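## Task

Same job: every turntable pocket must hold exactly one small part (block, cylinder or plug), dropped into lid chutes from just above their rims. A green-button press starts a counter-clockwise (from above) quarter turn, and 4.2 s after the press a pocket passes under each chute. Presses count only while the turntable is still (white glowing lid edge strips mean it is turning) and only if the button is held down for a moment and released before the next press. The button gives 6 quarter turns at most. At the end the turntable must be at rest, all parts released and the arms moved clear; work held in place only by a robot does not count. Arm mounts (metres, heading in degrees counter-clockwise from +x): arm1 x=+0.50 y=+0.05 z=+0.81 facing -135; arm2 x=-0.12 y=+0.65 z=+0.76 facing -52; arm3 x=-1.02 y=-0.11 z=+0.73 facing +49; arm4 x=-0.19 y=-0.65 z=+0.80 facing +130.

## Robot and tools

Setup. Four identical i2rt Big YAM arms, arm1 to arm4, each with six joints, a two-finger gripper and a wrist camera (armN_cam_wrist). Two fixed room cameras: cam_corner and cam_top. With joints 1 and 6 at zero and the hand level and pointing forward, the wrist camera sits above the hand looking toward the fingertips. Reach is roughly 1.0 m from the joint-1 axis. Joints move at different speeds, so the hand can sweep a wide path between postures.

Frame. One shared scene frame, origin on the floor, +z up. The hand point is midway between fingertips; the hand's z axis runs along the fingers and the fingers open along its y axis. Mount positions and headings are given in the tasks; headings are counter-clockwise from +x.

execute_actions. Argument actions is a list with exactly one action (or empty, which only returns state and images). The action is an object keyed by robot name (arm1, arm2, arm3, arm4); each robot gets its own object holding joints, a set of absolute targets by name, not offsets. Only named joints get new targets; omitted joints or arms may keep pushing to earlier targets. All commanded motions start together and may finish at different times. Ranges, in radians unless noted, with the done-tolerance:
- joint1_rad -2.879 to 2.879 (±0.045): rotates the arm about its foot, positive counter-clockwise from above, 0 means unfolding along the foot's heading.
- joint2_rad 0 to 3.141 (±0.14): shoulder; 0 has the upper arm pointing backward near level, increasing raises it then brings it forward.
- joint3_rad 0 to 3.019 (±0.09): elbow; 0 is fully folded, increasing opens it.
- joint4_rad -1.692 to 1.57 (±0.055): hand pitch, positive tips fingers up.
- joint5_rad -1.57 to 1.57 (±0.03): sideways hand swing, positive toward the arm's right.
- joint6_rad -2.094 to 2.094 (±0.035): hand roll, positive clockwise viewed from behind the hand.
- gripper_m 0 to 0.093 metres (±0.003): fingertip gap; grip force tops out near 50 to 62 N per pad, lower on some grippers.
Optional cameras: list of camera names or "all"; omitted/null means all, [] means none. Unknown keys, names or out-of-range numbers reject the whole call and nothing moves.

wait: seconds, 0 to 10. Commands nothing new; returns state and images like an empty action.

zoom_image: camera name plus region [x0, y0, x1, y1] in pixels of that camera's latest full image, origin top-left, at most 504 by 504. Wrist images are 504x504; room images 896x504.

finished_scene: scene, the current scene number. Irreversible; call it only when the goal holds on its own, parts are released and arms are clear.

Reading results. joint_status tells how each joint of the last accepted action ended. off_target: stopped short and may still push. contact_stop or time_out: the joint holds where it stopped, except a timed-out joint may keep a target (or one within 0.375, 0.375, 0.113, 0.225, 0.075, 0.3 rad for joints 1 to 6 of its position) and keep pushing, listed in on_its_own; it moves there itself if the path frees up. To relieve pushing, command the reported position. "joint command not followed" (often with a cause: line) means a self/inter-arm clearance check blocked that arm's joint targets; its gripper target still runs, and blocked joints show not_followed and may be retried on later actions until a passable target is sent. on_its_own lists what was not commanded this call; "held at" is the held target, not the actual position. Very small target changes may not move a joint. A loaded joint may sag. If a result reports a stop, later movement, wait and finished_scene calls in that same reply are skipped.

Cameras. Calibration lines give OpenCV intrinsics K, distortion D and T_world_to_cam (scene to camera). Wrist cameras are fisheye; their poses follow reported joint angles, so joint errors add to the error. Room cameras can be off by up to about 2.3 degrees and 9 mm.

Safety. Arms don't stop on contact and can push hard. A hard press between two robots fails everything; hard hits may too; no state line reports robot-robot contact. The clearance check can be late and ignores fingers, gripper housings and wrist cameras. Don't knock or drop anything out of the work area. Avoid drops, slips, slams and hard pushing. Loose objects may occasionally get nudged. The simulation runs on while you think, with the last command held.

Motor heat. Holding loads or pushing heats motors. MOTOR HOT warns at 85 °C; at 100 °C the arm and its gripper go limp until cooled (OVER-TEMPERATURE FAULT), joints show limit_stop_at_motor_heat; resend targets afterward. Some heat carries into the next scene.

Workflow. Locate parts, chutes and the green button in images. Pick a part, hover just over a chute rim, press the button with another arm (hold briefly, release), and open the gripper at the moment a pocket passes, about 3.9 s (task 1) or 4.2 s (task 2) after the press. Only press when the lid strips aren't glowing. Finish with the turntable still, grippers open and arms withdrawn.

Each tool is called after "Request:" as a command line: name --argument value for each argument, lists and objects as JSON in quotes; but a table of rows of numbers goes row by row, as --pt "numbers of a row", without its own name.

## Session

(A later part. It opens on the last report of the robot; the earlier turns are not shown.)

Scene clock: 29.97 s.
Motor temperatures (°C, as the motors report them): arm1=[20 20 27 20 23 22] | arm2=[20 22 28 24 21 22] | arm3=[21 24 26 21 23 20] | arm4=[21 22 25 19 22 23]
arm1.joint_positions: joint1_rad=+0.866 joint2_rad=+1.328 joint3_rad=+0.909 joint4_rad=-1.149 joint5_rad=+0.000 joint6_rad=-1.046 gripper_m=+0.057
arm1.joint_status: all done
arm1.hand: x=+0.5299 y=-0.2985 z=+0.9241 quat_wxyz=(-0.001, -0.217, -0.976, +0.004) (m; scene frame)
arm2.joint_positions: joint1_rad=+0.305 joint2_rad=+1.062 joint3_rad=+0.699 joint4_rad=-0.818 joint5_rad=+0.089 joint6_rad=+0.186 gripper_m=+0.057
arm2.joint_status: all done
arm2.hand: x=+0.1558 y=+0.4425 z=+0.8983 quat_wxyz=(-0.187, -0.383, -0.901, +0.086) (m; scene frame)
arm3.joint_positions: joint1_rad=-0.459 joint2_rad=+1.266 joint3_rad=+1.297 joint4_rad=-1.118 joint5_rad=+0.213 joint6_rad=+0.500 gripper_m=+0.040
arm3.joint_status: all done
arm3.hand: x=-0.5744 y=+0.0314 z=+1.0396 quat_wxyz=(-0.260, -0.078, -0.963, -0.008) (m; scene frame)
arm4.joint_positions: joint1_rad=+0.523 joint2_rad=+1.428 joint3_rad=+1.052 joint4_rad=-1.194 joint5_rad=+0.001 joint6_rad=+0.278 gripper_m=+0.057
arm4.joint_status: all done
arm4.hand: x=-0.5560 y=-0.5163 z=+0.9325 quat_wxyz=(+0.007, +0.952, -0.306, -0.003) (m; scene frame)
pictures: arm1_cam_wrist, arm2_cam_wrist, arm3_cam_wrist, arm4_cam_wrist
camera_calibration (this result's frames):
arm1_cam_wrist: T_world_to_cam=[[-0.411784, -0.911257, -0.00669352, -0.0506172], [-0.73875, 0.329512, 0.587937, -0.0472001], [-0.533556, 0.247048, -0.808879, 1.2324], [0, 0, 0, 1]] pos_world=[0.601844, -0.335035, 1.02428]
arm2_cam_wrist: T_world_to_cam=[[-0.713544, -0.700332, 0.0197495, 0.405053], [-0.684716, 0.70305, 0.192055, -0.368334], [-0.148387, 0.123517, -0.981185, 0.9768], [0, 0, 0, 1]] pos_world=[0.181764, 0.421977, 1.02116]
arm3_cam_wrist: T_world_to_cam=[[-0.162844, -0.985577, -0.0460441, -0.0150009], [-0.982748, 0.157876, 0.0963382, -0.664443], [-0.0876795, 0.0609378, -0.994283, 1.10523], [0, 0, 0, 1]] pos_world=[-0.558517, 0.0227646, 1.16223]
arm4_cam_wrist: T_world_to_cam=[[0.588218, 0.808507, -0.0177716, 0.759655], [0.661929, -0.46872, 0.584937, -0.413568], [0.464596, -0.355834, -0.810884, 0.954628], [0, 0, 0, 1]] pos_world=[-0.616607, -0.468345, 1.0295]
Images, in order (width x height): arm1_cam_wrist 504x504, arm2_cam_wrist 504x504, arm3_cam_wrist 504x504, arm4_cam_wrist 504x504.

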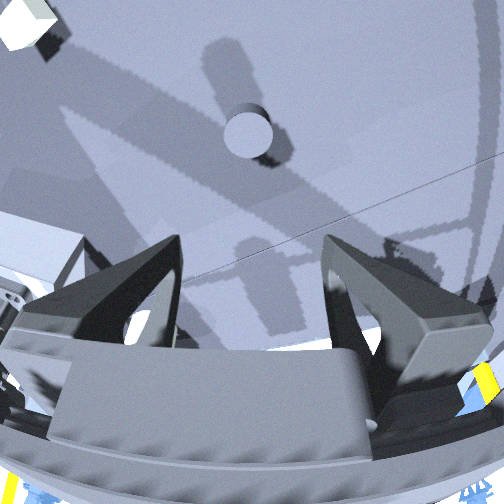

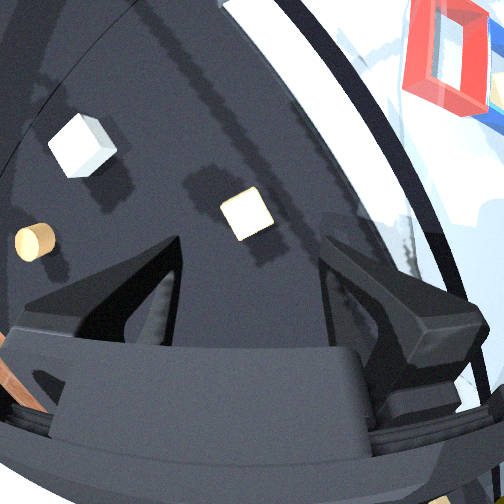

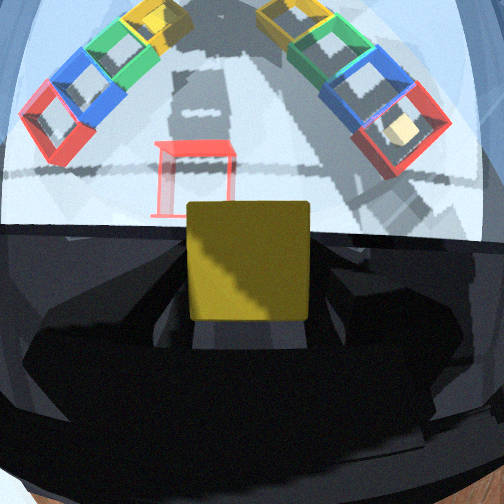

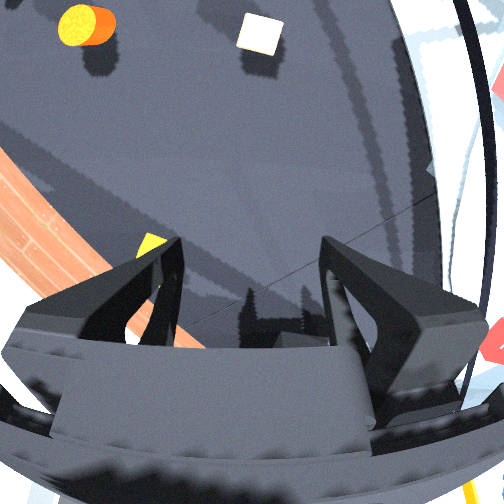

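Request:
execute_actions --actions '[{"arm1":{"joints":{"joint1_rad":0.88,"joint2_rad":1.67,"joint3_rad":0.716,"joint4_rad":-0.60,"gripper_m":0.08}},"arm2":{"joints":{"joint1_rad":0.206,"joint2_rad":1.425,"joint3_rad":0.505,"joint4_rad":-0.262,"joint5_rad":-0.125,"joint6_rad":-0.32,"gripper_m":0.075}},"arm4":{"joints":{"joint1_rad":0.46,"joint2_rad":1.865,"joint4_rad":-0.69,"joint6_rad":0.41,"gripper_m":0.075}},"arm3":{"joints":{"joint1_rad":-0.412,"joint2_rad":1.456,"joint3_rad":1.222,"joint4_rad":-0.857}}}]' --cameras '["arm1_cam_wrist","arm2_cam_wrist","arm3_cam_wrist","arm4_cam_wrist"]'

Scene clock: 32.70 s.
Motor temperatures (°C, as the motors report them): arm1=[20 20 27 20 23 22] | arm2=[20 22 28 24 21 22] | arm3=[21 24 26 21 23 20] | arm4=[21 22 25 19 22 23]
arm1.joint_positions: joint1_rad=+0.867 joint2_rad=+1.653 joint3_rad=+0.713 joint4_rad=-0.603 joint5_rad=+0.012 joint6_rad=-1.043 gripper_m=+0.080
arm1.joint_status: all done
arm1.hand: x=+0.5286 y=-0.3055 z=+0.7587 quat_wxyz=(+0.001, -0.218, -0.976, +0.017) (m; scene frame)
arm2.joint_positions: joint1_rad=+0.204 joint2_rad=+1.420 joint3_rad=+0.504 joint4_rad=-0.275 joint5_rad=-0.122 joint6_rad=-0.304 gripper_m=+0.075
arm2.joint_status: all done
arm2.hand: x=+0.1647 y=+0.4360 z=+0.7517 quat_wxyz=(-0.200, -0.182, -0.962, +0.043) (m; scene frame)
arm3.joint_positions: joint1_rad=-0.412 joint2_rad=+1.463 joint3_rad=+1.215 joint4_rad=-0.870 joint5_rad=+0.212 joint6_rad=+0.500 gripper_m=+0.040
arm3.joint_status: all done
arm3.hand: x=-0.5297 y=+0.0764 z=+0.9328 quat_wxyz=(-0.246, -0.053, -0.968, -0.008) (m; scene frame)
arm4.joint_positions: joint1_rad=+0.458 joint2_rad=+1.871 joint3_rad=+1.041 joint4_rad=-0.700 joint5_rad=+0.001 joint6_rad=+0.400 gripper_m=+0.075
arm4.joint_status: all done
arm4.hand: x=-0.6181 y=-0.4645 z=+0.7480 quat_wxyz=(+0.007, +0.919, -0.394, -0.023) (m; scene frame)
pictures: arm1_cam_wrist, arm2_cam_wrist, arm3_cam_wrist, arm4_cam_wrist
camera_calibration (this result's frames):
arm1_cam_wrist: T_world_to_cam=[[-0.413323, -0.910348, 0.0207448, -0.0783747], [-0.732075, 0.345758, 0.586957, 0.0535684], [-0.541508, 0.227416, -0.809352, 1.0982], [0, 0, 0, 1]] pos_world=[0.601508, -0.33962, 0.859018]
arm2_cam_wrist: T_world_to_cam=[[-0.355455, -0.934526, 0.0176984, 0.454447], [-0.915632, 0.351949, 0.194292, -0.140118], [-0.1878, 0.0528569, -0.980784, 0.872088], [0, 0, 0, 1]] pos_world=[0.197017, 0.427911, 0.87451]
arm3_cam_wrist: T_world_to_cam=[[-0.117102, -0.992644, -0.0307556, 0.0421909], [-0.986028, 0.112515, 0.122836, -0.640293], [-0.118472, 0.0447102, -0.99195, 0.982952], [0, 0, 0, 1]] pos_world=[-0.509954, 0.0699753, 1.05499]
arm4_cam_wrist: T_world_to_cam=[[0.728482, 0.684242, -0.0335745, 0.791841], [0.58203, -0.592324, 0.55713, -0.326331], [0.361325, -0.4254, -0.829746, 0.77026], [0, 0, 0, 1]] pos_world=[-0.665221, -0.407435, 0.847514]
Images, in order (width x height): arm1_cam_wrist 504x504, arm2_cam_wrist 504x504, arm3_cam_wrist 504x504, arm4_cam_wrist 504x504.

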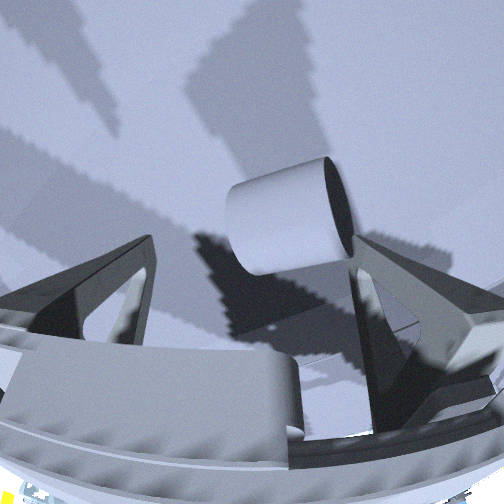

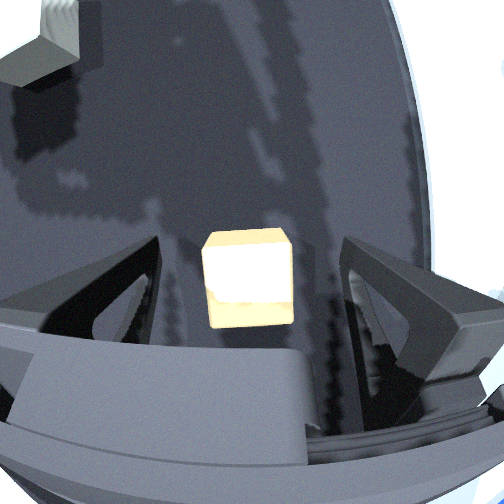

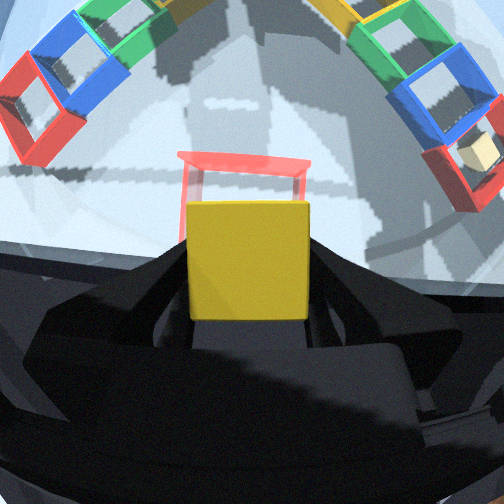

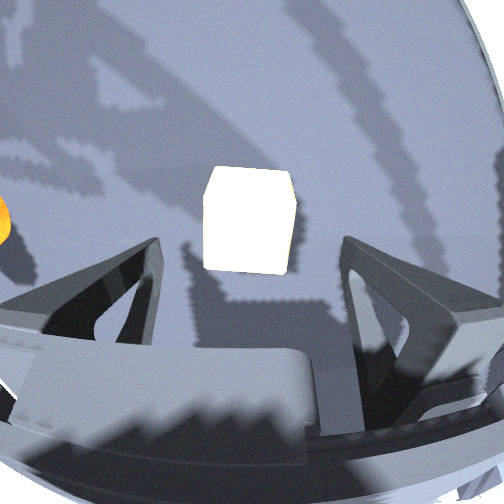

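Request:
execute_actions --actions '[{"arm1":{"joints":{"joint2_rad":1.705,"joint4_rad":-0.48,"joint5_rad":0.0,"joint6_rad":-1.40}},"arm2":{"joints":{"gripper_m":0.02}},"arm4":{"joints":{"joint4_rad":-0.63}},"arm3":{"joints":{"joint4_rad":-0.81,"joint5_rad":0.178}}}]' --cameras '["arm1_cam_wrist","arm3_cam_wrist","arm4_cam_wrist"]'

Scene clock: 34.77 s.
Motor temperatures (°C, as the motors report them): arm1=[20 20 27 20 23 22] | arm2=[20 22 28 24 21 22] | arm3=[21 24 27 21 23 20] | arm4=[21 22 25 19 22 23]
arm1.joint_positions: joint1_rad=+0.872 joint2_rad=+1.702 joint3_rad=+0.713 joint4_rad=-0.497 joint5_rad=+0.005 joint6_rad=-1.384 gripper_m=+0.080
arm1.joint_status: all done
arm1.hand: x=+0.5332 y=-0.3217 z=+0.7435 quat_wxyz=(-0.004, -0.047, -0.998, +0.044) (m; scene frame)
arm2.joint_positions: joint1_rad=+0.204 joint2_rad=+1.420 joint3_rad=+0.504 joint4_rad=-0.275 joint5_rad=-0.123 joint6_rad=-0.305 gripper_m=+0.032
arm2.joint_status: gripper_m off_target (ended at +0.032, target +0.020)
arm2.hand: x=+0.1647 y=+0.4360 z=+0.7518 quat_wxyz=(-0.200, -0.181, -0.962, +0.043) (m; scene frame)
arm3.joint_positions: joint1_rad=-0.412 joint2_rad=+1.463 joint3_rad=+1.215 joint4_rad=-0.824 joint5_rad=+0.181 joint6_rad=+0.500 gripper_m=+0.040
arm3.joint_status: all done
arm3.hand: x=-0.5224 y=+0.0854 z=+0.9370 quat_wxyz=(-0.260, -0.052, -0.964, -0.032) (m; scene frame)
arm4.joint_positions: joint1_rad=+0.458 joint2_rad=+1.871 joint3_rad=+1.041 joint4_rad=-0.641 joint5_rad=+0.001 joint6_rad=+0.400 gripper_m=+0.075
arm4.joint_status: all done
arm4.hand: x=-0.6313 y=-0.4588 z=+0.7491 quat_wxyz=(+0.007, +0.918, -0.394, -0.052) (m; scene frame)
pictures: arm1_cam_wrist, arm3_cam_wrist, arm4_cam_wrist
camera_calibration (this result's frames):
arm1_cam_wrist: T_world_to_cam=[[-0.0809567, -0.993944, 0.0742999, -0.334857], [-0.80663, 0.109123, 0.580896, 0.0395885], [-0.585486, -0.012905, -0.810579, 1.03912], [0, 0, 0, 1]] pos_world=[0.613217, -0.32374, 0.844176]
arm3_cam_wrist: T_world_to_cam=[[-0.101616, -0.991794, -0.0775799, 0.104032], [-0.990813, 0.0939026, 0.0973233, -0.611658], [-0.0892397, 0.0867568, -0.992225, 0.999517], [0, 0, 0, 1]] pos_world=[-0.506271, 0.0738994, 1.05934]
arm4_cam_wrist: T_world_to_cam=[[0.726628, 0.684679, -0.0568024, 0.813999], [0.610312, -0.605312, 0.510996, -0.269379], [0.315485, -0.405971, -0.857704, 0.779275], [0, 0, 0, 1]] pos_world=[-0.672919, -0.404023, 0.852276]
Images, in order (width x height): arm1_cam_wrist 504x504, arm3_cam_wrist 504x504, arm4_cam_wrist 504x504.

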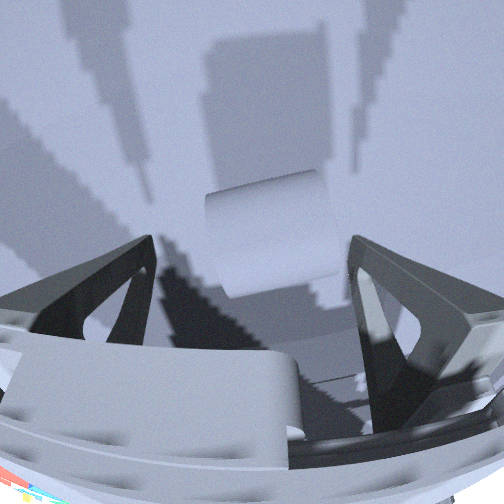

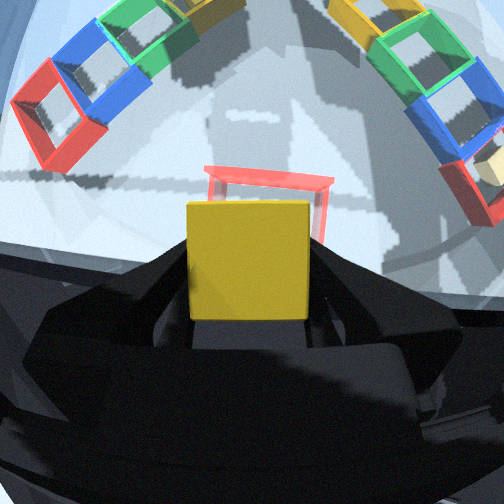

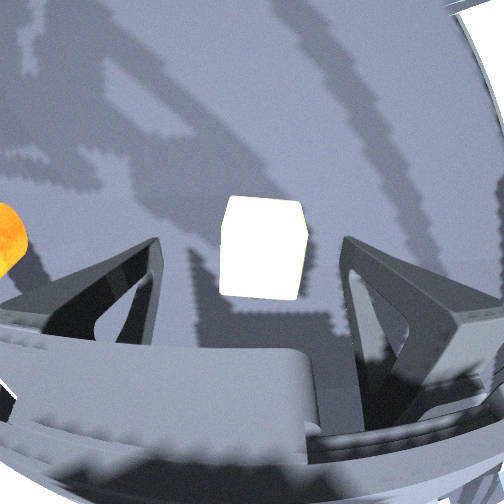

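Request:
execute_actions --actions '[{"arm1":{"joints":{"gripper_m":0.028}},"arm4":{"joints":{"gripper_m":0.02}},"arm3":{"joints":{"joint5_rad":0.21}}}]' --cameras '["arm1_cam_wrist","arm3_cam_wrist","arm4_cam_wrist"]'

Scene clock: 36.63 s.
Motor temperatures (°C, as the motors report them): arm1=[20 20 27 20 23 22] | arm2=[20 22 28 24 21 22] | arm3=[21 24 27 21 23 20] | arm4=[21 22 25 19 22 23]
arm1.joint_positions: joint1_rad=+0.872 joint2_rad=+1.701 joint3_rad=+0.719 joint4_rad=-0.482 joint5_rad=+0.005 joint6_rad=-1.385 gripper_m=+0.039
arm1.joint_status: gripper_m off_target (ended at +0.039, target +0.028)
arm1.hand: x=+0.5341 y=-0.3291 z=+0.7457 quat_wxyz=(-0.005, -0.046, -0.997, +0.055) (m; scene frame)
arm2.joint_positions: joint1_rad=+0.204 joint2_rad=+1.420 joint3_rad=+0.504 joint4_rad=-0.275 joint5_rad=-0.123 joint6_rad=-0.305 gripper_m=+0.032
arm2.joint_status: not commanded
arm2.hand: x=+0.1647 y=+0.4360 z=+0.7518 quat_wxyz=(-0.200, -0.181, -0.962, +0.043) (m; scene frame)
arm3.joint_positions: joint1_rad=-0.412 joint2_rad=+1.463 joint3_rad=+1.215 joint4_rad=-0.824 joint5_rad=+0.206 joint6_rad=+0.500 gripper_m=+0.040
arm3.joint_status: all done
arm3.hand: x=-0.5210 y=+0.0815 z=+0.9377 quat_wxyz=(-0.265, -0.055, -0.963, -0.021) (m; scene frame)
arm4.joint_positions: joint1_rad=+0.458 joint2_rad=+1.871 joint3_rad=+1.041 joint4_rad=-0.641 joint5_rad=+0.000 joint6_rad=+0.401 gripper_m=+0.032
arm4.joint_status: gripper_m off_target (ended at +0.032, target +0.020)
arm4.hand: x=-0.6313 y=-0.4589 z=+0.7491 quat_wxyz=(+0.007, +0.918, -0.394, -0.052) (m; scene frame)
pictures: arm1_cam_wrist, arm3_cam_wrist, arm4_cam_wrist
camera_calibration (this result's frames):
arm1_cam_wrist: T_world_to_cam=[[-0.0799964, -0.992087, 0.0967674, -0.359002], [-0.807956, 0.121391, 0.576603, 0.0477342], [-0.583787, -0.0320576, -0.811273, 1.03463], [0, 0, 0, 1]] pos_world=[0.613852, -0.328788, 0.846584]
arm3_cam_wrist: T_world_to_cam=[[-0.112747, -0.991869, -0.0590327, 0.0771282], [-0.99047, 0.10746, 0.0861511, -0.600402], [-0.0791069, 0.0681833, -0.994532, 1.00967], [0, 0, 0, 1]] pos_world=[-0.506112, 0.0721777, 1.06043]
arm4_cam_wrist: T_world_to_cam=[[0.726851, 0.68441, -0.0571847, 0.814364], [0.610189, -0.605322, 0.511131, -0.269583], [0.315208, -0.40641, -0.857598, 0.778804], [0, 0, 0, 1]] pos_world=[-0.67291, -0.404029, 0.852262]
Images, in order (width x height): arm1_cam_wrist 504x504, arm3_cam_wrist 504x504, arm4_cam_wrist 504x504.

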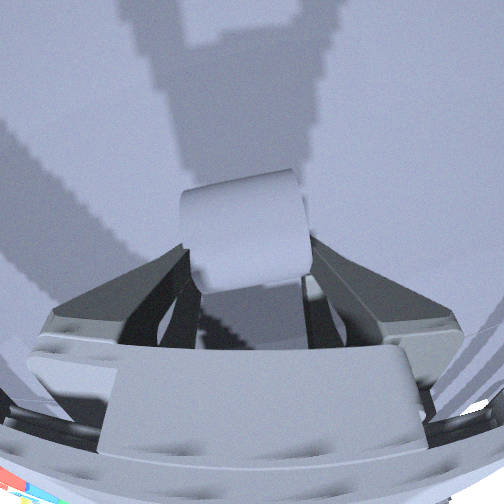

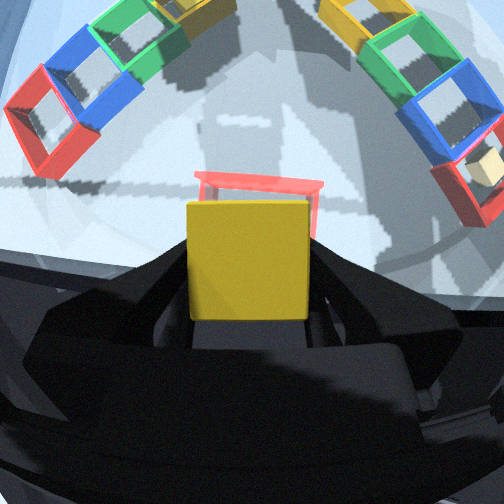

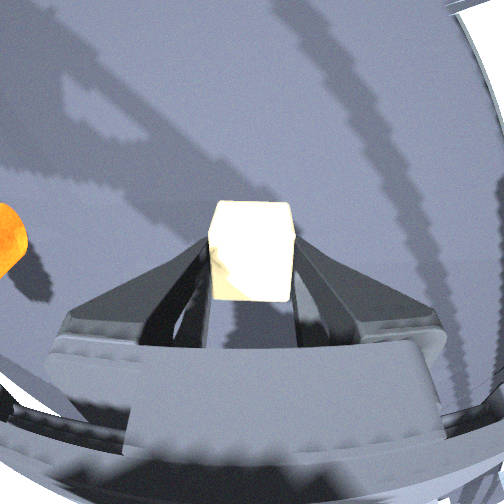

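Request:
execute_actions --actions '[{"arm1":{"joints":{"joint1_rad":-0.212,"joint2_rad":1.435,"joint3_rad":1.13,"joint4_rad":-0.95,"joint6_rad":-1.035}},"arm2":{"joints":{"joint2_rad":1.2,"joint3_rad":1.27,"joint4_rad":-1.3,"joint5_rad":0.13,"joint6_rad":0.27}},"arm4":{"joints":{"joint2_rad":1.33,"joint3_rad":1.19,"joint4_rad":-1.38,"joint6_rad":0.27}}}]' --cameras '["arm1_cam_wrist","arm2_cam_wrist","arm4_cam_wrist"]'

Scene clock: 39.03 s.
Motor temperatures (°C, as the motors report them): arm1=[20 20 27 20 23 22] | arm2=[20 22 29 24 21 22] | arm3=[21 24 27 21 23 20] | arm4=[21 22 25 19 22 23]
arm1.joint_positions: joint1_rad=-0.215 joint2_rad=+1.439 joint3_rad=+1.119 joint4_rad=-0.937 joint5_rad=+0.000 joint6_rad=-1.051 gripper_m=+0.039
arm1.joint_status: all done
arm1.hand: x=+0.0991 y=-0.2135 z=+0.9708 quat_wxyz=(+0.035, -0.678, -0.718, +0.153) (m; scene frame)
arm2.joint_positions: joint1_rad=+0.204 joint2_rad=+1.198 joint3_rad=+1.212 joint4_rad=-1.290 joint5_rad=+0.128 joint6_rad=+0.254 gripper_m=+0.032
arm2.joint_status: all done
arm2.hand: x=+0.1682 y=+0.3777 z=+1.0469 quat_wxyz=(-0.136, -0.462, -0.871, +0.097) (m; scene frame)
arm3.joint_positions: joint1_rad=-0.412 joint2_rad=+1.463 joint3_rad=+1.215 joint4_rad=-0.824 joint5_rad=+0.206 joint6_rad=+0.500 gripper_m=+0.040
arm3.joint_status: not commanded
arm3.hand: x=-0.5210 y=+0.0815 z=+0.9377 quat_wxyz=(-0.265, -0.055, -0.963, -0.021) (m; scene frame)
arm4.joint_positions: joint1_rad=+0.458 joint2_rad=+1.311 joint3_rad=+1.168 joint4_rad=-1.372 joint5_rad=+0.000 joint6_rad=+0.280 gripper_m=+0.032
arm4.joint_status: all done
arm4.hand: x=-0.5379 y=-0.4952 z=+1.0169 quat_wxyz=(+0.005, +0.941, -0.338, -0.030) (m; scene frame)
pictures: arm1_cam_wrist, arm2_cam_wrist, arm4_cam_wrist
camera_calibration (this result's frames):
arm1_cam_wrist: T_world_to_cam=[[-0.965157, -0.0475317, 0.257318, -0.167274], [0.0731581, 0.895134, 0.439753, -0.236753], [-0.251236, 0.443255, -0.860468, 1.08326], [0, 0, 0, 1]] pos_world=[0.12803, -0.276187, 1.07927]
arm2_cam_wrist: T_world_to_cam=[[-0.82419, -0.564109, 0.0499241, 0.301188], [-0.532355, 0.801819, 0.271449, -0.48892], [-0.193157, 0.197148, -0.961157, 1.09117], [0, 0, 0, 1]] pos_world=[0.198723, 0.346807, 1.16646]
arm4_cam_wrist: T_world_to_cam=[[0.640457, 0.767264, -0.0334868, 0.757037], [0.656286, -0.524132, 0.542747, -0.452655], [0.398878, -0.369583, -0.839229, 1.00888], [0, 0, 0, 1]] pos_world=[-0.590199, -0.445233, 1.11771]
Images, in order (width x height): arm1_cam_wrist 504x504, arm2_cam_wrist 504x504, arm4_cam_wrist 504x504.

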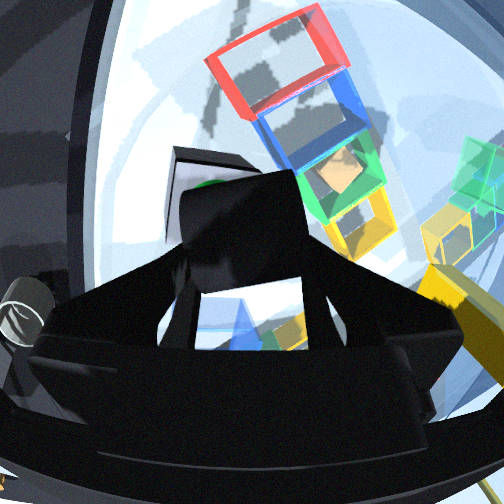

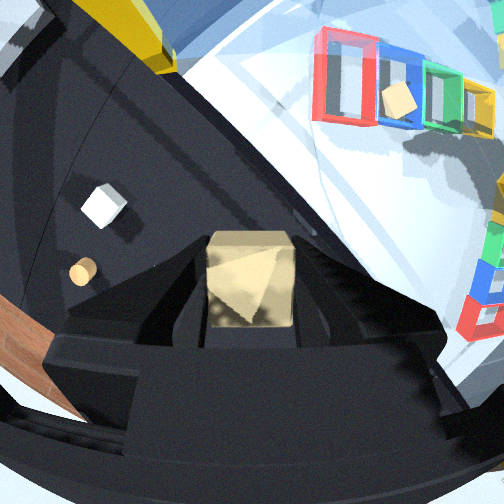

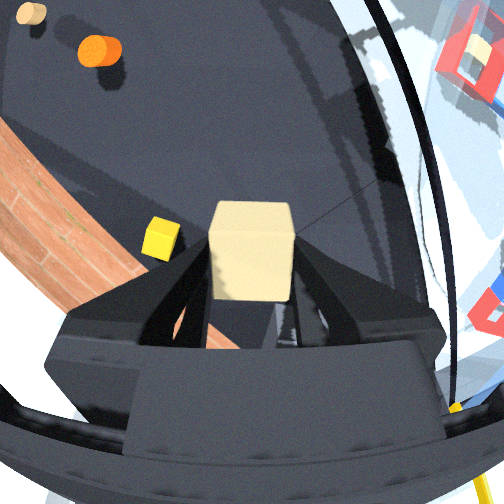

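Request:
execute_actions --actions '[{"arm1":{"joints":{"joint2_rad":1.55}},"arm2":{"joints":{"joint1_rad":-0.647,"joint2_rad":1.3,"joint4_rad":-1.13}},"arm4":{"joints":{"joint1_rad":-0.636}}}]' --cameras '["arm1_cam_wrist"]'

Request:
execute_actions --actions '[{"arm1":{"joints":{"joint1_rad":-0.52,"joint2_rad":1.475,"joint4_rad":-1.225}},"arm2":{"joints":{"joint2_rad":1.51,"joint4_rad":-0.858}},"arm4":{"joints":{"joint2_rad":1.505,"joint4_rad":-1.18}}}]' --cameras '["arm1_cam_wrist","arm2_cam_wrist","arm4_cam_wrist"]'

Scene clock: 41.07 s.
Motor temperatures (°C, as the motors report them): arm1=[20 20 27 20 23 22] | arm2=[20 22 29 24 21 22] | arm3=[21 24 27 21 23 20] | arm4=[21 22 25 19 22 23]
arm1.joint_positions: joint1_rad=-0.215 joint2_rad=+1.524 joint3_rad=+1.130 joint4_rad=-0.940 joint5_rad=-0.001 joint6_rad=-1.050 gripper_m=+0.039
arm1.joint_status: all done
arm1.hand: x=+0.0955 y=-0.2163 z=+0.9366 quat_wxyz=(+0.026, -0.682, -0.721, +0.117) (m; scene frame)
arm2.joint_positions: joint1_rad=-0.651 joint2_rad=+1.307 joint3_rad=+1.216 joint4_rad=-1.139 joint5_rad=+0.130 joint6_rad=+0.256 gripper_m=+0.032
arm2.joint_status: all done
arm2.hand: x=-0.1389 y=+0.2015 z=+1.0154 quat_wxyz=(-0.103, -0.781, -0.596, +0.153) (m; scene frame)
arm3.joint_positions: joint1_rad=-0.412 joint2_rad=+1.463 joint3_rad=+1.215 joint4_rad=-0.824 joint5_rad=+0.206 joint6_rad=+0.500 gripper_m=+0.040
arm3.joint_status: not commanded
arm3.hand: x=-0.5210 y=+0.0815 z=+0.9377 quat_wxyz=(-0.265, -0.055, -0.963, -0.021) (m; scene frame)
arm4.joint_positions: joint1_rad=-0.638 joint2_rad=+1.317 joint3_rad=+1.168 joint4_rad=-1.372 joint5_rad=+0.000 joint6_rad=+0.278 gripper_m=+0.032
arm4.joint_status: all done
arm4.hand: x=-0.2125 y=-0.2660 z=+1.0092 quat_wxyz=(-0.007, +0.628, -0.778, -0.019) (m; scene frame)
pictures: arm1_cam_wrist
camera_calibration (this result's frames):
arm1_cam_wrist: T_world_to_cam=[[-0.979706, -0.0565214, 0.192305, -0.101782], [0.0435425, 0.876491, 0.479444, -0.257387], [-0.195652, 0.478088, -0.856243, 1.05246], [0, 0, 0, 1]] pos_world=[0.117406, -0.283323, 1.04413]
Images, in order (width x height): arm1_cam_wrist 504x504.

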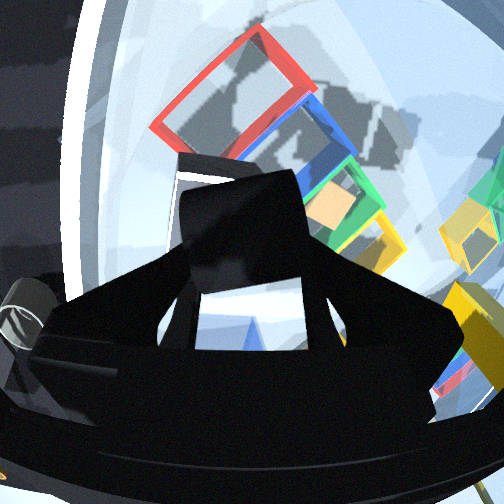

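Scene clock: 42.23 s.
Motor temperatures (°C, as the motors report them): arm1=[20 20 27 20 23 22] | arm2=[20 22 30 24 21 22] | arm3=[21 24 27 21 23 20] | arm4=[21 22 25 19 22 23]
arm1.joint_positions: joint1_rad=-0.527 joint2_rad=+1.490 joint3_rad=+1.130 joint4_rad=-1.211 joint5_rad=+0.000 joint6_rad=-1.047 gripper_m=+0.039
arm1.joint_status: all done
arm1.hand: x=+0.0982 y=-0.0622 z=+0.9423 quat_wxyz=(-0.002, -0.792, -0.610, +0.001) (m; scene frame)
arm2.joint_positions: joint1_rad=-0.651 joint2_rad=+1.521 joint3_rad=+1.224 joint4_rad=-0.872 joint5_rad=+0.130 joint6_rad=+0.256 gripper_m=+0.032
arm2.joint_status: all done
arm2.hand: x=-0.1370 y=+0.1198 z=+0.9427 quat_wxyz=(-0.127, -0.778, -0.591, +0.171) (m; scene frame)
arm3.joint_positions: joint1_rad=-0.412 joint2_rad=+1.463 joint3_rad=+1.215 joint4_rad=-0.824 joint5_rad=+0.206 joint6_rad=+0.500 gripper_m=+0.040
arm3.joint_status: not commanded
arm3.hand: x=-0.5210 y=+0.0815 z=+0.9377 quat_wxyz=(-0.265, -0.055, -0.963, -0.021) (m; scene frame)
arm4.joint_positions: joint1_rad=-0.638 joint2_rad=+1.515 joint3_rad=+1.168 joint4_rad=-1.190 joint5_rad=+0.000 joint6_rad=+0.278 gripper_m=+0.032
arm4.joint_status: all done
arm4.hand: x=-0.2168 y=-0.2133 z=+0.9333 quat_wxyz=(-0.002, +0.628, -0.778, -0.012) (m; scene frame)
pictures: arm1_cam_wrist, arm2_cam_wrist, arm4_cam_wrist
camera_calibration (this result's frames):
arm1_cam_wrist: T_world_to_cam=[[-0.969972, 0.242753, -0.0150361, 0.121525], [0.187806, 0.786831, 0.587899, -0.517217], [0.154545, 0.567422, -0.808794, 0.910696], [0, 0, 0, 1]] pos_world=[0.074268, -0.139287, 1.04246]
arm2_cam_wrist: T_world_to_cam=[[-0.966211, 0.257449, 0.0125069, -0.173231], [0.255566, 0.950578, 0.176317, -0.236431], [0.0335039, 0.173556, -0.984254, 1.03856], [0, 0, 0, 1]] pos_world=[-0.141749, 0.0890967, 1.06606]
arm4_cam_wrist: T_world_to_cam=[[0.975859, -0.21757, -0.0190367, 0.181479], [-0.167965, -0.803355, 0.571322, -0.735185], [-0.139596, -0.554332, -0.820506, 0.741129], [0, 0, 0, 1]] pos_world=[-0.197125, -0.140299, 1.03158]
Images, in order (width x height): arm1_cam_wrist 504x504, arm2_cam_wrist 504x504, arm4_cam_wrist 504x504.

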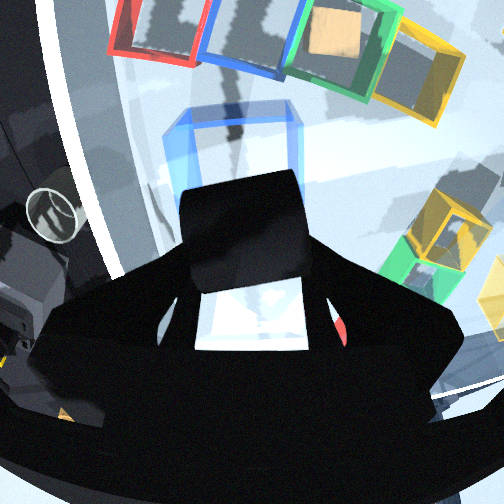

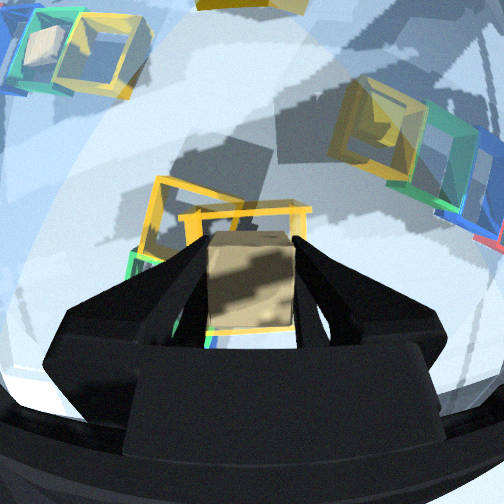

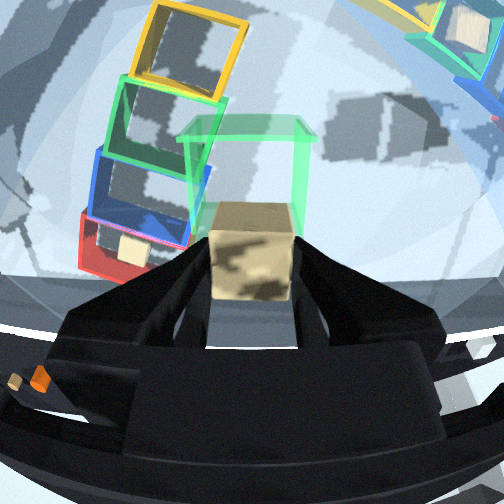

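Request:
execute_actions --actions '[{"arm1":{"joints":{"joint4_rad":-1.25}}}]' --cameras '["arm1_cam_wrist","arm4_cam_wrist"]'

Scene clock: 42.83 s.
Motor temperatures (°C, as the motors report them): arm1=[20 20 27 20 23 22] | arm2=[20 22 30 24 21 22] | arm3=[21 24 27 21 23 20] | arm4=[21 22 25 19 22 23]
arm1.joint_positions: joint1_rad=-0.527 joint2_rad=+1.490 joint3_rad=+1.130 joint4_rad=-1.236 joint5_rad=+0.000 joint6_rad=-1.047 gripper_m=+0.039
arm1.joint_status: all done
arm1.hand: x=+0.1042 y=-0.0606 z=+0.9424 quat_wxyz=(-0.007, -0.792, -0.610, -0.011) (m; scene frame)
arm2.joint_positions: joint1_rad=-0.651 joint2_rad=+1.521 joint3_rad=+1.224 joint4_rad=-0.872 joint5_rad=+0.130 joint6_rad=+0.256 gripper_m=+0.032
arm2.joint_status: not commanded
arm2.hand: x=-0.1370 y=+0.1198 z=+0.9427 quat_wxyz=(-0.127, -0.778, -0.591, +0.171) (m; scene frame)
arm3.joint_positions: joint1_rad=-0.412 joint2_rad=+1.463 joint3_rad=+1.215 joint4_rad=-0.824 joint5_rad=+0.206 joint6_rad=+0.500 gripper_m=+0.040
arm3.joint_status: not commanded
arm3.hand: x=-0.5210 y=+0.0815 z=+0.9377 quat_wxyz=(-0.265, -0.055, -0.963, -0.021) (m; scene frame)
arm4.joint_positions: joint1_rad=-0.638 joint2_rad=+1.515 joint3_rad=+1.168 joint4_rad=-1.190 joint5_rad=+0.000 joint6_rad=+0.278 gripper_m=+0.032
arm4.joint_status: not commanded
arm4.hand: x=-0.2168 y=-0.2133 z=+0.9333 quat_wxyz=(-0.002, +0.628, -0.778, -0.012) (m; scene frame)
pictures: arm1_cam_wrist, arm4_cam_wrist
camera_calibration (this result's frames):
arm1_cam_wrist: T_world_to_cam=[[-0.969366, 0.24282, -0.0369878, 0.147553], [0.173322, 0.782931, 0.597477, -0.527419], [0.174038, 0.572763, -0.801033, 0.899894], [0, 0, 0, 1]] pos_world=[0.0778301, -0.138322, 1.04142]
arm4_cam_wrist: T_world_to_cam=[[0.975859, -0.21757, -0.0190367, 0.181479], [-0.167965, -0.803355, 0.571322, -0.735185], [-0.139596, -0.554332, -0.820506, 0.741129], [0, 0, 0, 1]] pos_world=[-0.197125, -0.140299, 1.03158]
Images, in order (width x height): arm1_cam_wrist 504x504, arm4_cam_wrist 504x504.

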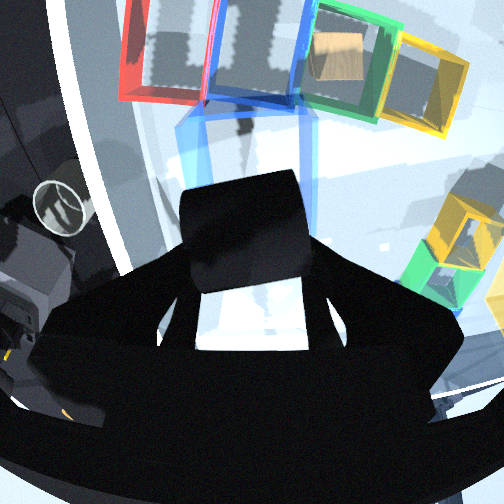

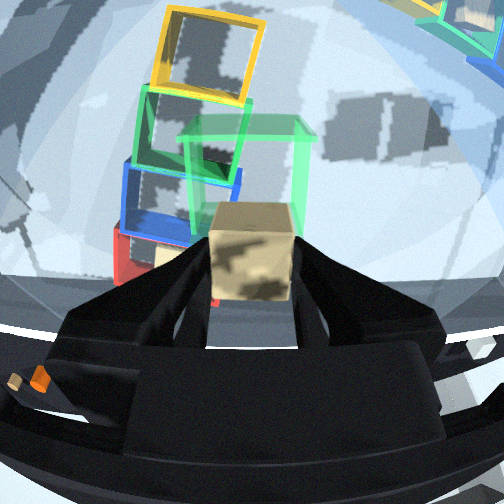

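Request:
wait --seconds 0.78

Request:
execute_actions --actions '[{"arm1":{"joints":{"gripper_m":0.057}},"arm2":{"joints":{"gripper_m":0.057}},"arm3":{"joints":{"gripper_m":0.057}},"arm4":{"joints":{"gripper_m":0.057}}}]' --cameras '["arm1_cam_wrist","arm2_cam_wrist","arm3_cam_wrist","arm4_cam_wrist"]'

Scene clock: 43.73 s.
Motor temperatures (°C, as the motors report them): arm1=[20 20 27 20 23 22] | arm2=[20 22 30 24 21 22] | arm3=[21 24 27 21 23 20] | arm4=[21 22 25 19 22 23]
arm1.joint_positions: joint1_rad=-0.527 joint2_rad=+1.490 joint3_rad=+1.130 joint4_rad=-1.236 joint5_rad=+0.000 joint6_rad=-1.047 gripper_m=+0.039
arm1.joint_status: all done
arm1.hand: x=+0.1042 y=-0.0606 z=+0.9424 quat_wxyz=(-0.007, -0.792, -0.610, -0.011) (m; scene frame)
arm2.joint_positions: joint1_rad=-0.651 joint2_rad=+1.521 joint3_rad=+1.224 joint4_rad=-0.872 joint5_rad=+0.130 joint6_rad=+0.256 gripper_m=+0.032
arm2.joint_status: not commanded
arm2.hand: x=-0.1370 y=+0.1198 z=+0.9427 quat_wxyz=(-0.127, -0.778, -0.591, +0.171) (m; scene frame)
arm3.joint_positions: joint1_rad=-0.412 joint2_rad=+1.463 joint3_rad=+1.215 joint4_rad=-0.824 joint5_rad=+0.206 joint6_rad=+0.500 gripper_m=+0.040
arm3.joint_status: not commanded
arm3.hand: x=-0.5210 y=+0.0815 z=+0.9377 quat_wxyz=(-0.265, -0.055, -0.963, -0.021) (m; scene frame)
arm4.joint_positions: joint1_rad=-0.638 joint2_rad=+1.515 joint3_rad=+1.168 joint4_rad=-1.190 joint5_rad=+0.000 joint6_rad=+0.278 gripper_m=+0.032
arm4.joint_status: not commanded
arm4.hand: x=-0.2168 y=-0.2133 z=+0.9333 quat_wxyz=(-0.002, +0.628, -0.778, -0.012) (m; scene frame)
wait: 0.80 s; at rest by 0.17 s
pictures: arm1_cam_wrist, arm2_cam_wrist, arm3_cam_wrist, arm4_cam_wrist, cam_corner, cam_top
camera_calibration (this result's frames):
arm1_cam_wrist: T_world_to_cam=[[-0.969366, 0.24282, -0.0369878, 0.147553], [0.173322, 0.782931, 0.597477, -0.527419], [0.174038, 0.572763, -0.801033, 0.899894], [0, 0, 0, 1]] pos_world=[0.0778301, -0.138322, 1.04142]
arm2_cam_wrist: T_world_to_cam=[[-0.966211, 0.257449, 0.0125069, -0.173231], [0.255566, 0.950578, 0.176317, -0.236431], [0.0335039, 0.173556, -0.984254, 1.03856], [0, 0, 0, 1]] pos_world=[-0.141749, 0.0890967, 1.06606]
arm3_cam_wrist: T_world_to_cam=[[-0.112747, -0.991869, -0.0590327, 0.0771282], [-0.99047, 0.10746, 0.0861511, -0.600402], [-0.0791069, 0.0681833, -0.994532, 1.00967], [0, 0, 0, 1]] pos_world=[-0.506112, 0.0721777, 1.06043]
arm4_cam_wrist: T_world_to_cam=[[0.975859, -0.21757, -0.0190367, 0.181479], [-0.167965, -0.803355, 0.571322, -0.735185], [-0.139596, -0.554332, -0.820506, 0.741129], [0, 0, 0, 1]] pos_world=[-0.197125, -0.140299, 1.03158]
Images, in order (width x height): arm1_cam_wrist 504x504, arm2_cam_wrist 504x504, arm3_cam_wrist 504x504, arm4_cam_wrist 504x504, cam_corner 896x504, cam_top 896x504.

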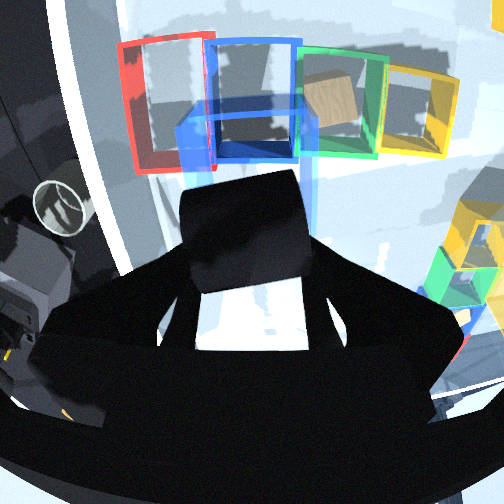

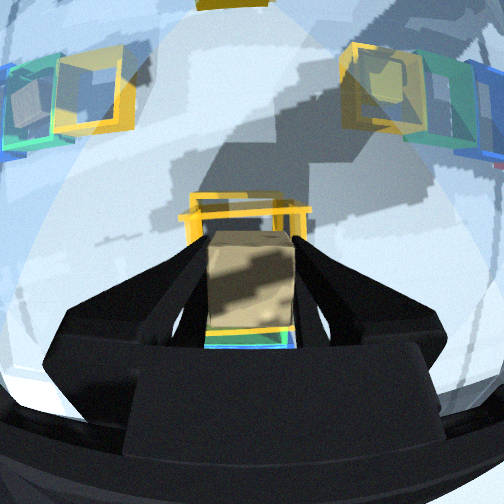

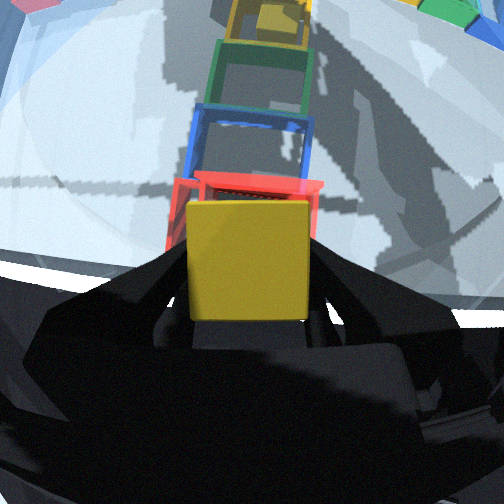

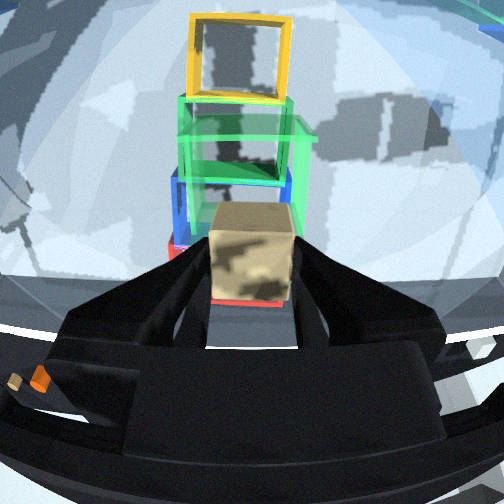

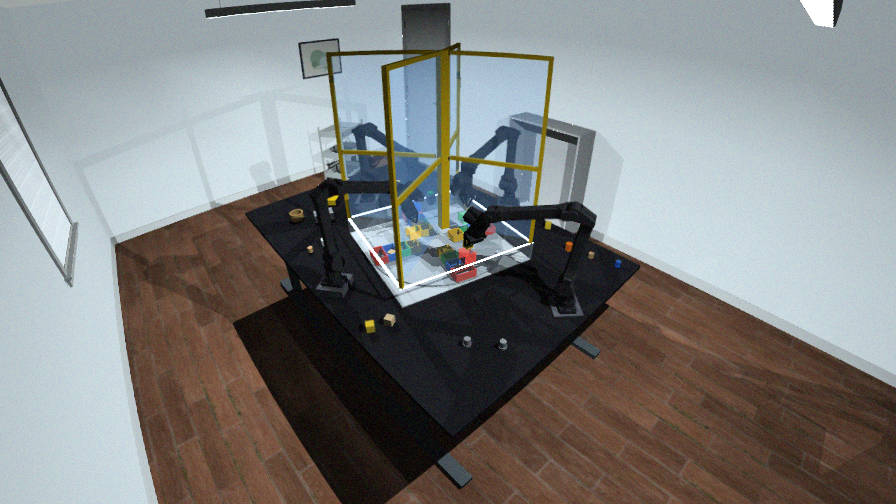

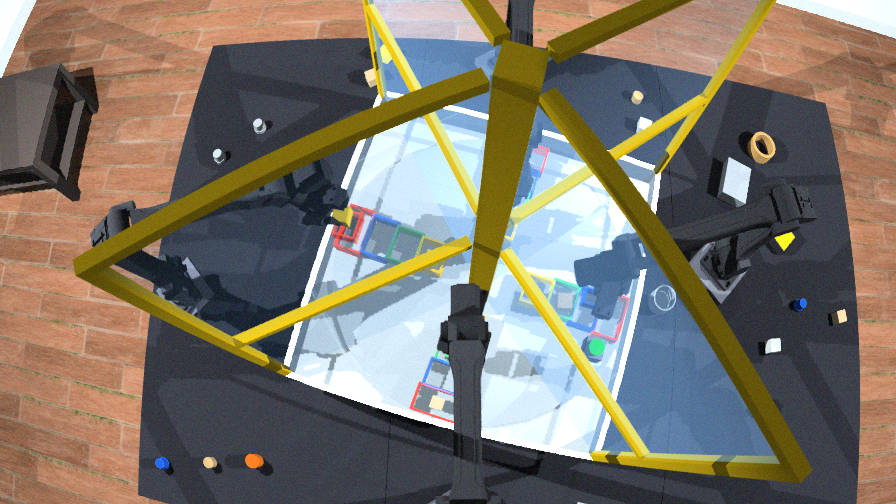

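Scene clock: 44.30 s.
Motor temperatures (°C, as the motors report them): arm1=[20 20 27 20 23 22] | arm2=[20 22 30 24 21 22] | arm3=[21 24 27 21 23 20] | arm4=[21 22 25 19 22 23]
arm1.joint_positions: joint1_rad=-0.527 joint2_rad=+1.490 joint3_rad=+1.130 joint4_rad=-1.236 joint5_rad=+0.000 joint6_rad=-1.047 gripper_m=+0.057
arm1.joint_status: all done
arm1.hand: x=+0.1042 y=-0.0606 z=+0.9424 quat_wxyz=(-0.007, -0.792, -0.610, -0.011) (m; scene frame)
arm2.joint_positions: joint1_rad=-0.651 joint2_rad=+1.521 joint3_rad=+1.224 joint4_rad=-0.872 joint5_rad=+0.130 joint6_rad=+0.256 gripper_m=+0.057
arm2.joint_status: all done
arm2.hand: x=-0.1370 y=+0.1198 z=+0.9427 quat_wxyz=(-0.127, -0.778, -0.591, +0.171) (m; scene frame)
arm3.joint_positions: joint1_rad=-0.412 joint2_rad=+1.463 joint3_rad=+1.215 joint4_rad=-0.822 joint5_rad=+0.207 joint6_rad=+0.500 gripper_m=+0.057
arm3.joint_status: all done
arm3.hand: x=-0.5206 y=+0.0815 z=+0.9379 quat_wxyz=(-0.266, -0.055, -0.962, -0.021) (m; scene frame)
arm4.joint_positions: joint1_rad=-0.638 joint2_rad=+1.515 joint3_rad=+1.168 joint4_rad=-1.190 joint5_rad=+0.000 joint6_rad=+0.278 gripper_m=+0.057
arm4.joint_status: all done
arm4.hand: x=-0.2168 y=-0.2133 z=+0.9333 quat_wxyz=(-0.002, +0.628, -0.778, -0.012) (m; scene frame)
pictures: arm1_cam_wrist, arm2_cam_wrist, arm3_cam_wrist, arm4_cam_wrist
camera_calibration (this result's frames):
arm1_cam_wrist: T_world_to_cam=[[-0.969366, 0.24282, -0.0369878, 0.147553], [0.173322, 0.782931, 0.597477, -0.527419], [0.174038, 0.572763, -0.801033, 0.899894], [0, 0, 0, 1]] pos_world=[0.0778301, -0.138322, 1.04142]
arm2_cam_wrist: T_world_to_cam=[[-0.966211, 0.257449, 0.0125069, -0.173231], [0.255566, 0.950578, 0.176317, -0.236431], [0.0335039, 0.173556, -0.984254, 1.03856], [0, 0, 0, 1]] pos_world=[-0.141749, 0.0890967, 1.06606]
arm3_cam_wrist: T_world_to_cam=[[-0.113006, -0.991825, -0.0592621, 0.0772713], [-0.990573, 0.107814, 0.0845045, -0.598626], [-0.0774244, 0.068253, -0.994659, 1.01088], [0, 0, 0, 1]] pos_world=[-0.505983, 0.0721839, 1.06065]
arm4_cam_wrist: T_world_to_cam=[[0.975859, -0.21757, -0.0190367, 0.181479], [-0.167965, -0.803355, 0.571322, -0.735185], [-0.139596, -0.554332, -0.820506, 0.741129], [0, 0, 0, 1]] pos_world=[-0.197125, -0.140299, 1.03158]
Images, in order (width x height): arm1_cam_wrist 504x504, arm2_cam_wrist 504x504, arm3_cam_wrist 504x504, arm4_cam_wrist 504x504.

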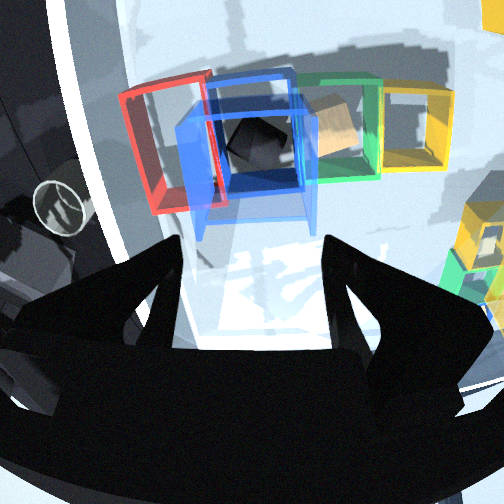

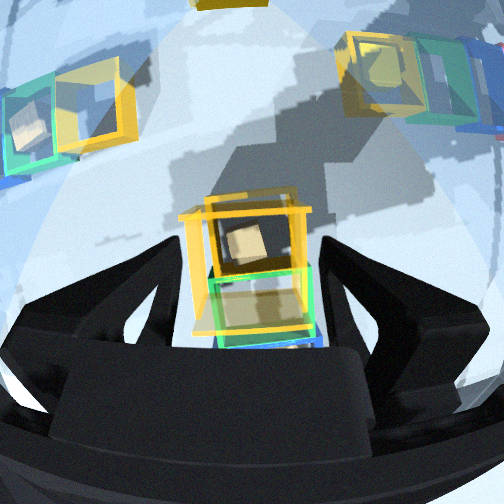

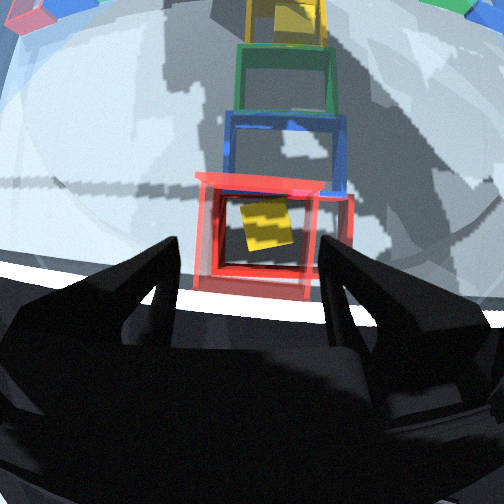

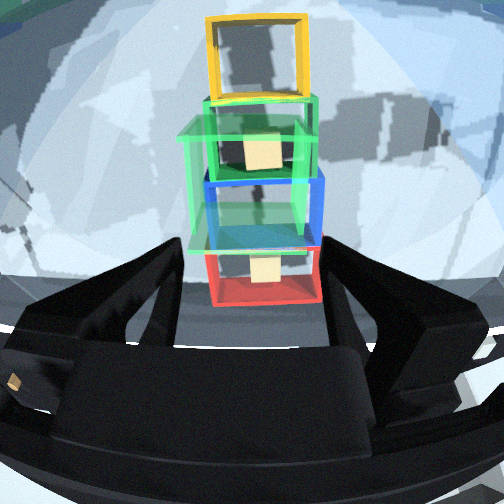

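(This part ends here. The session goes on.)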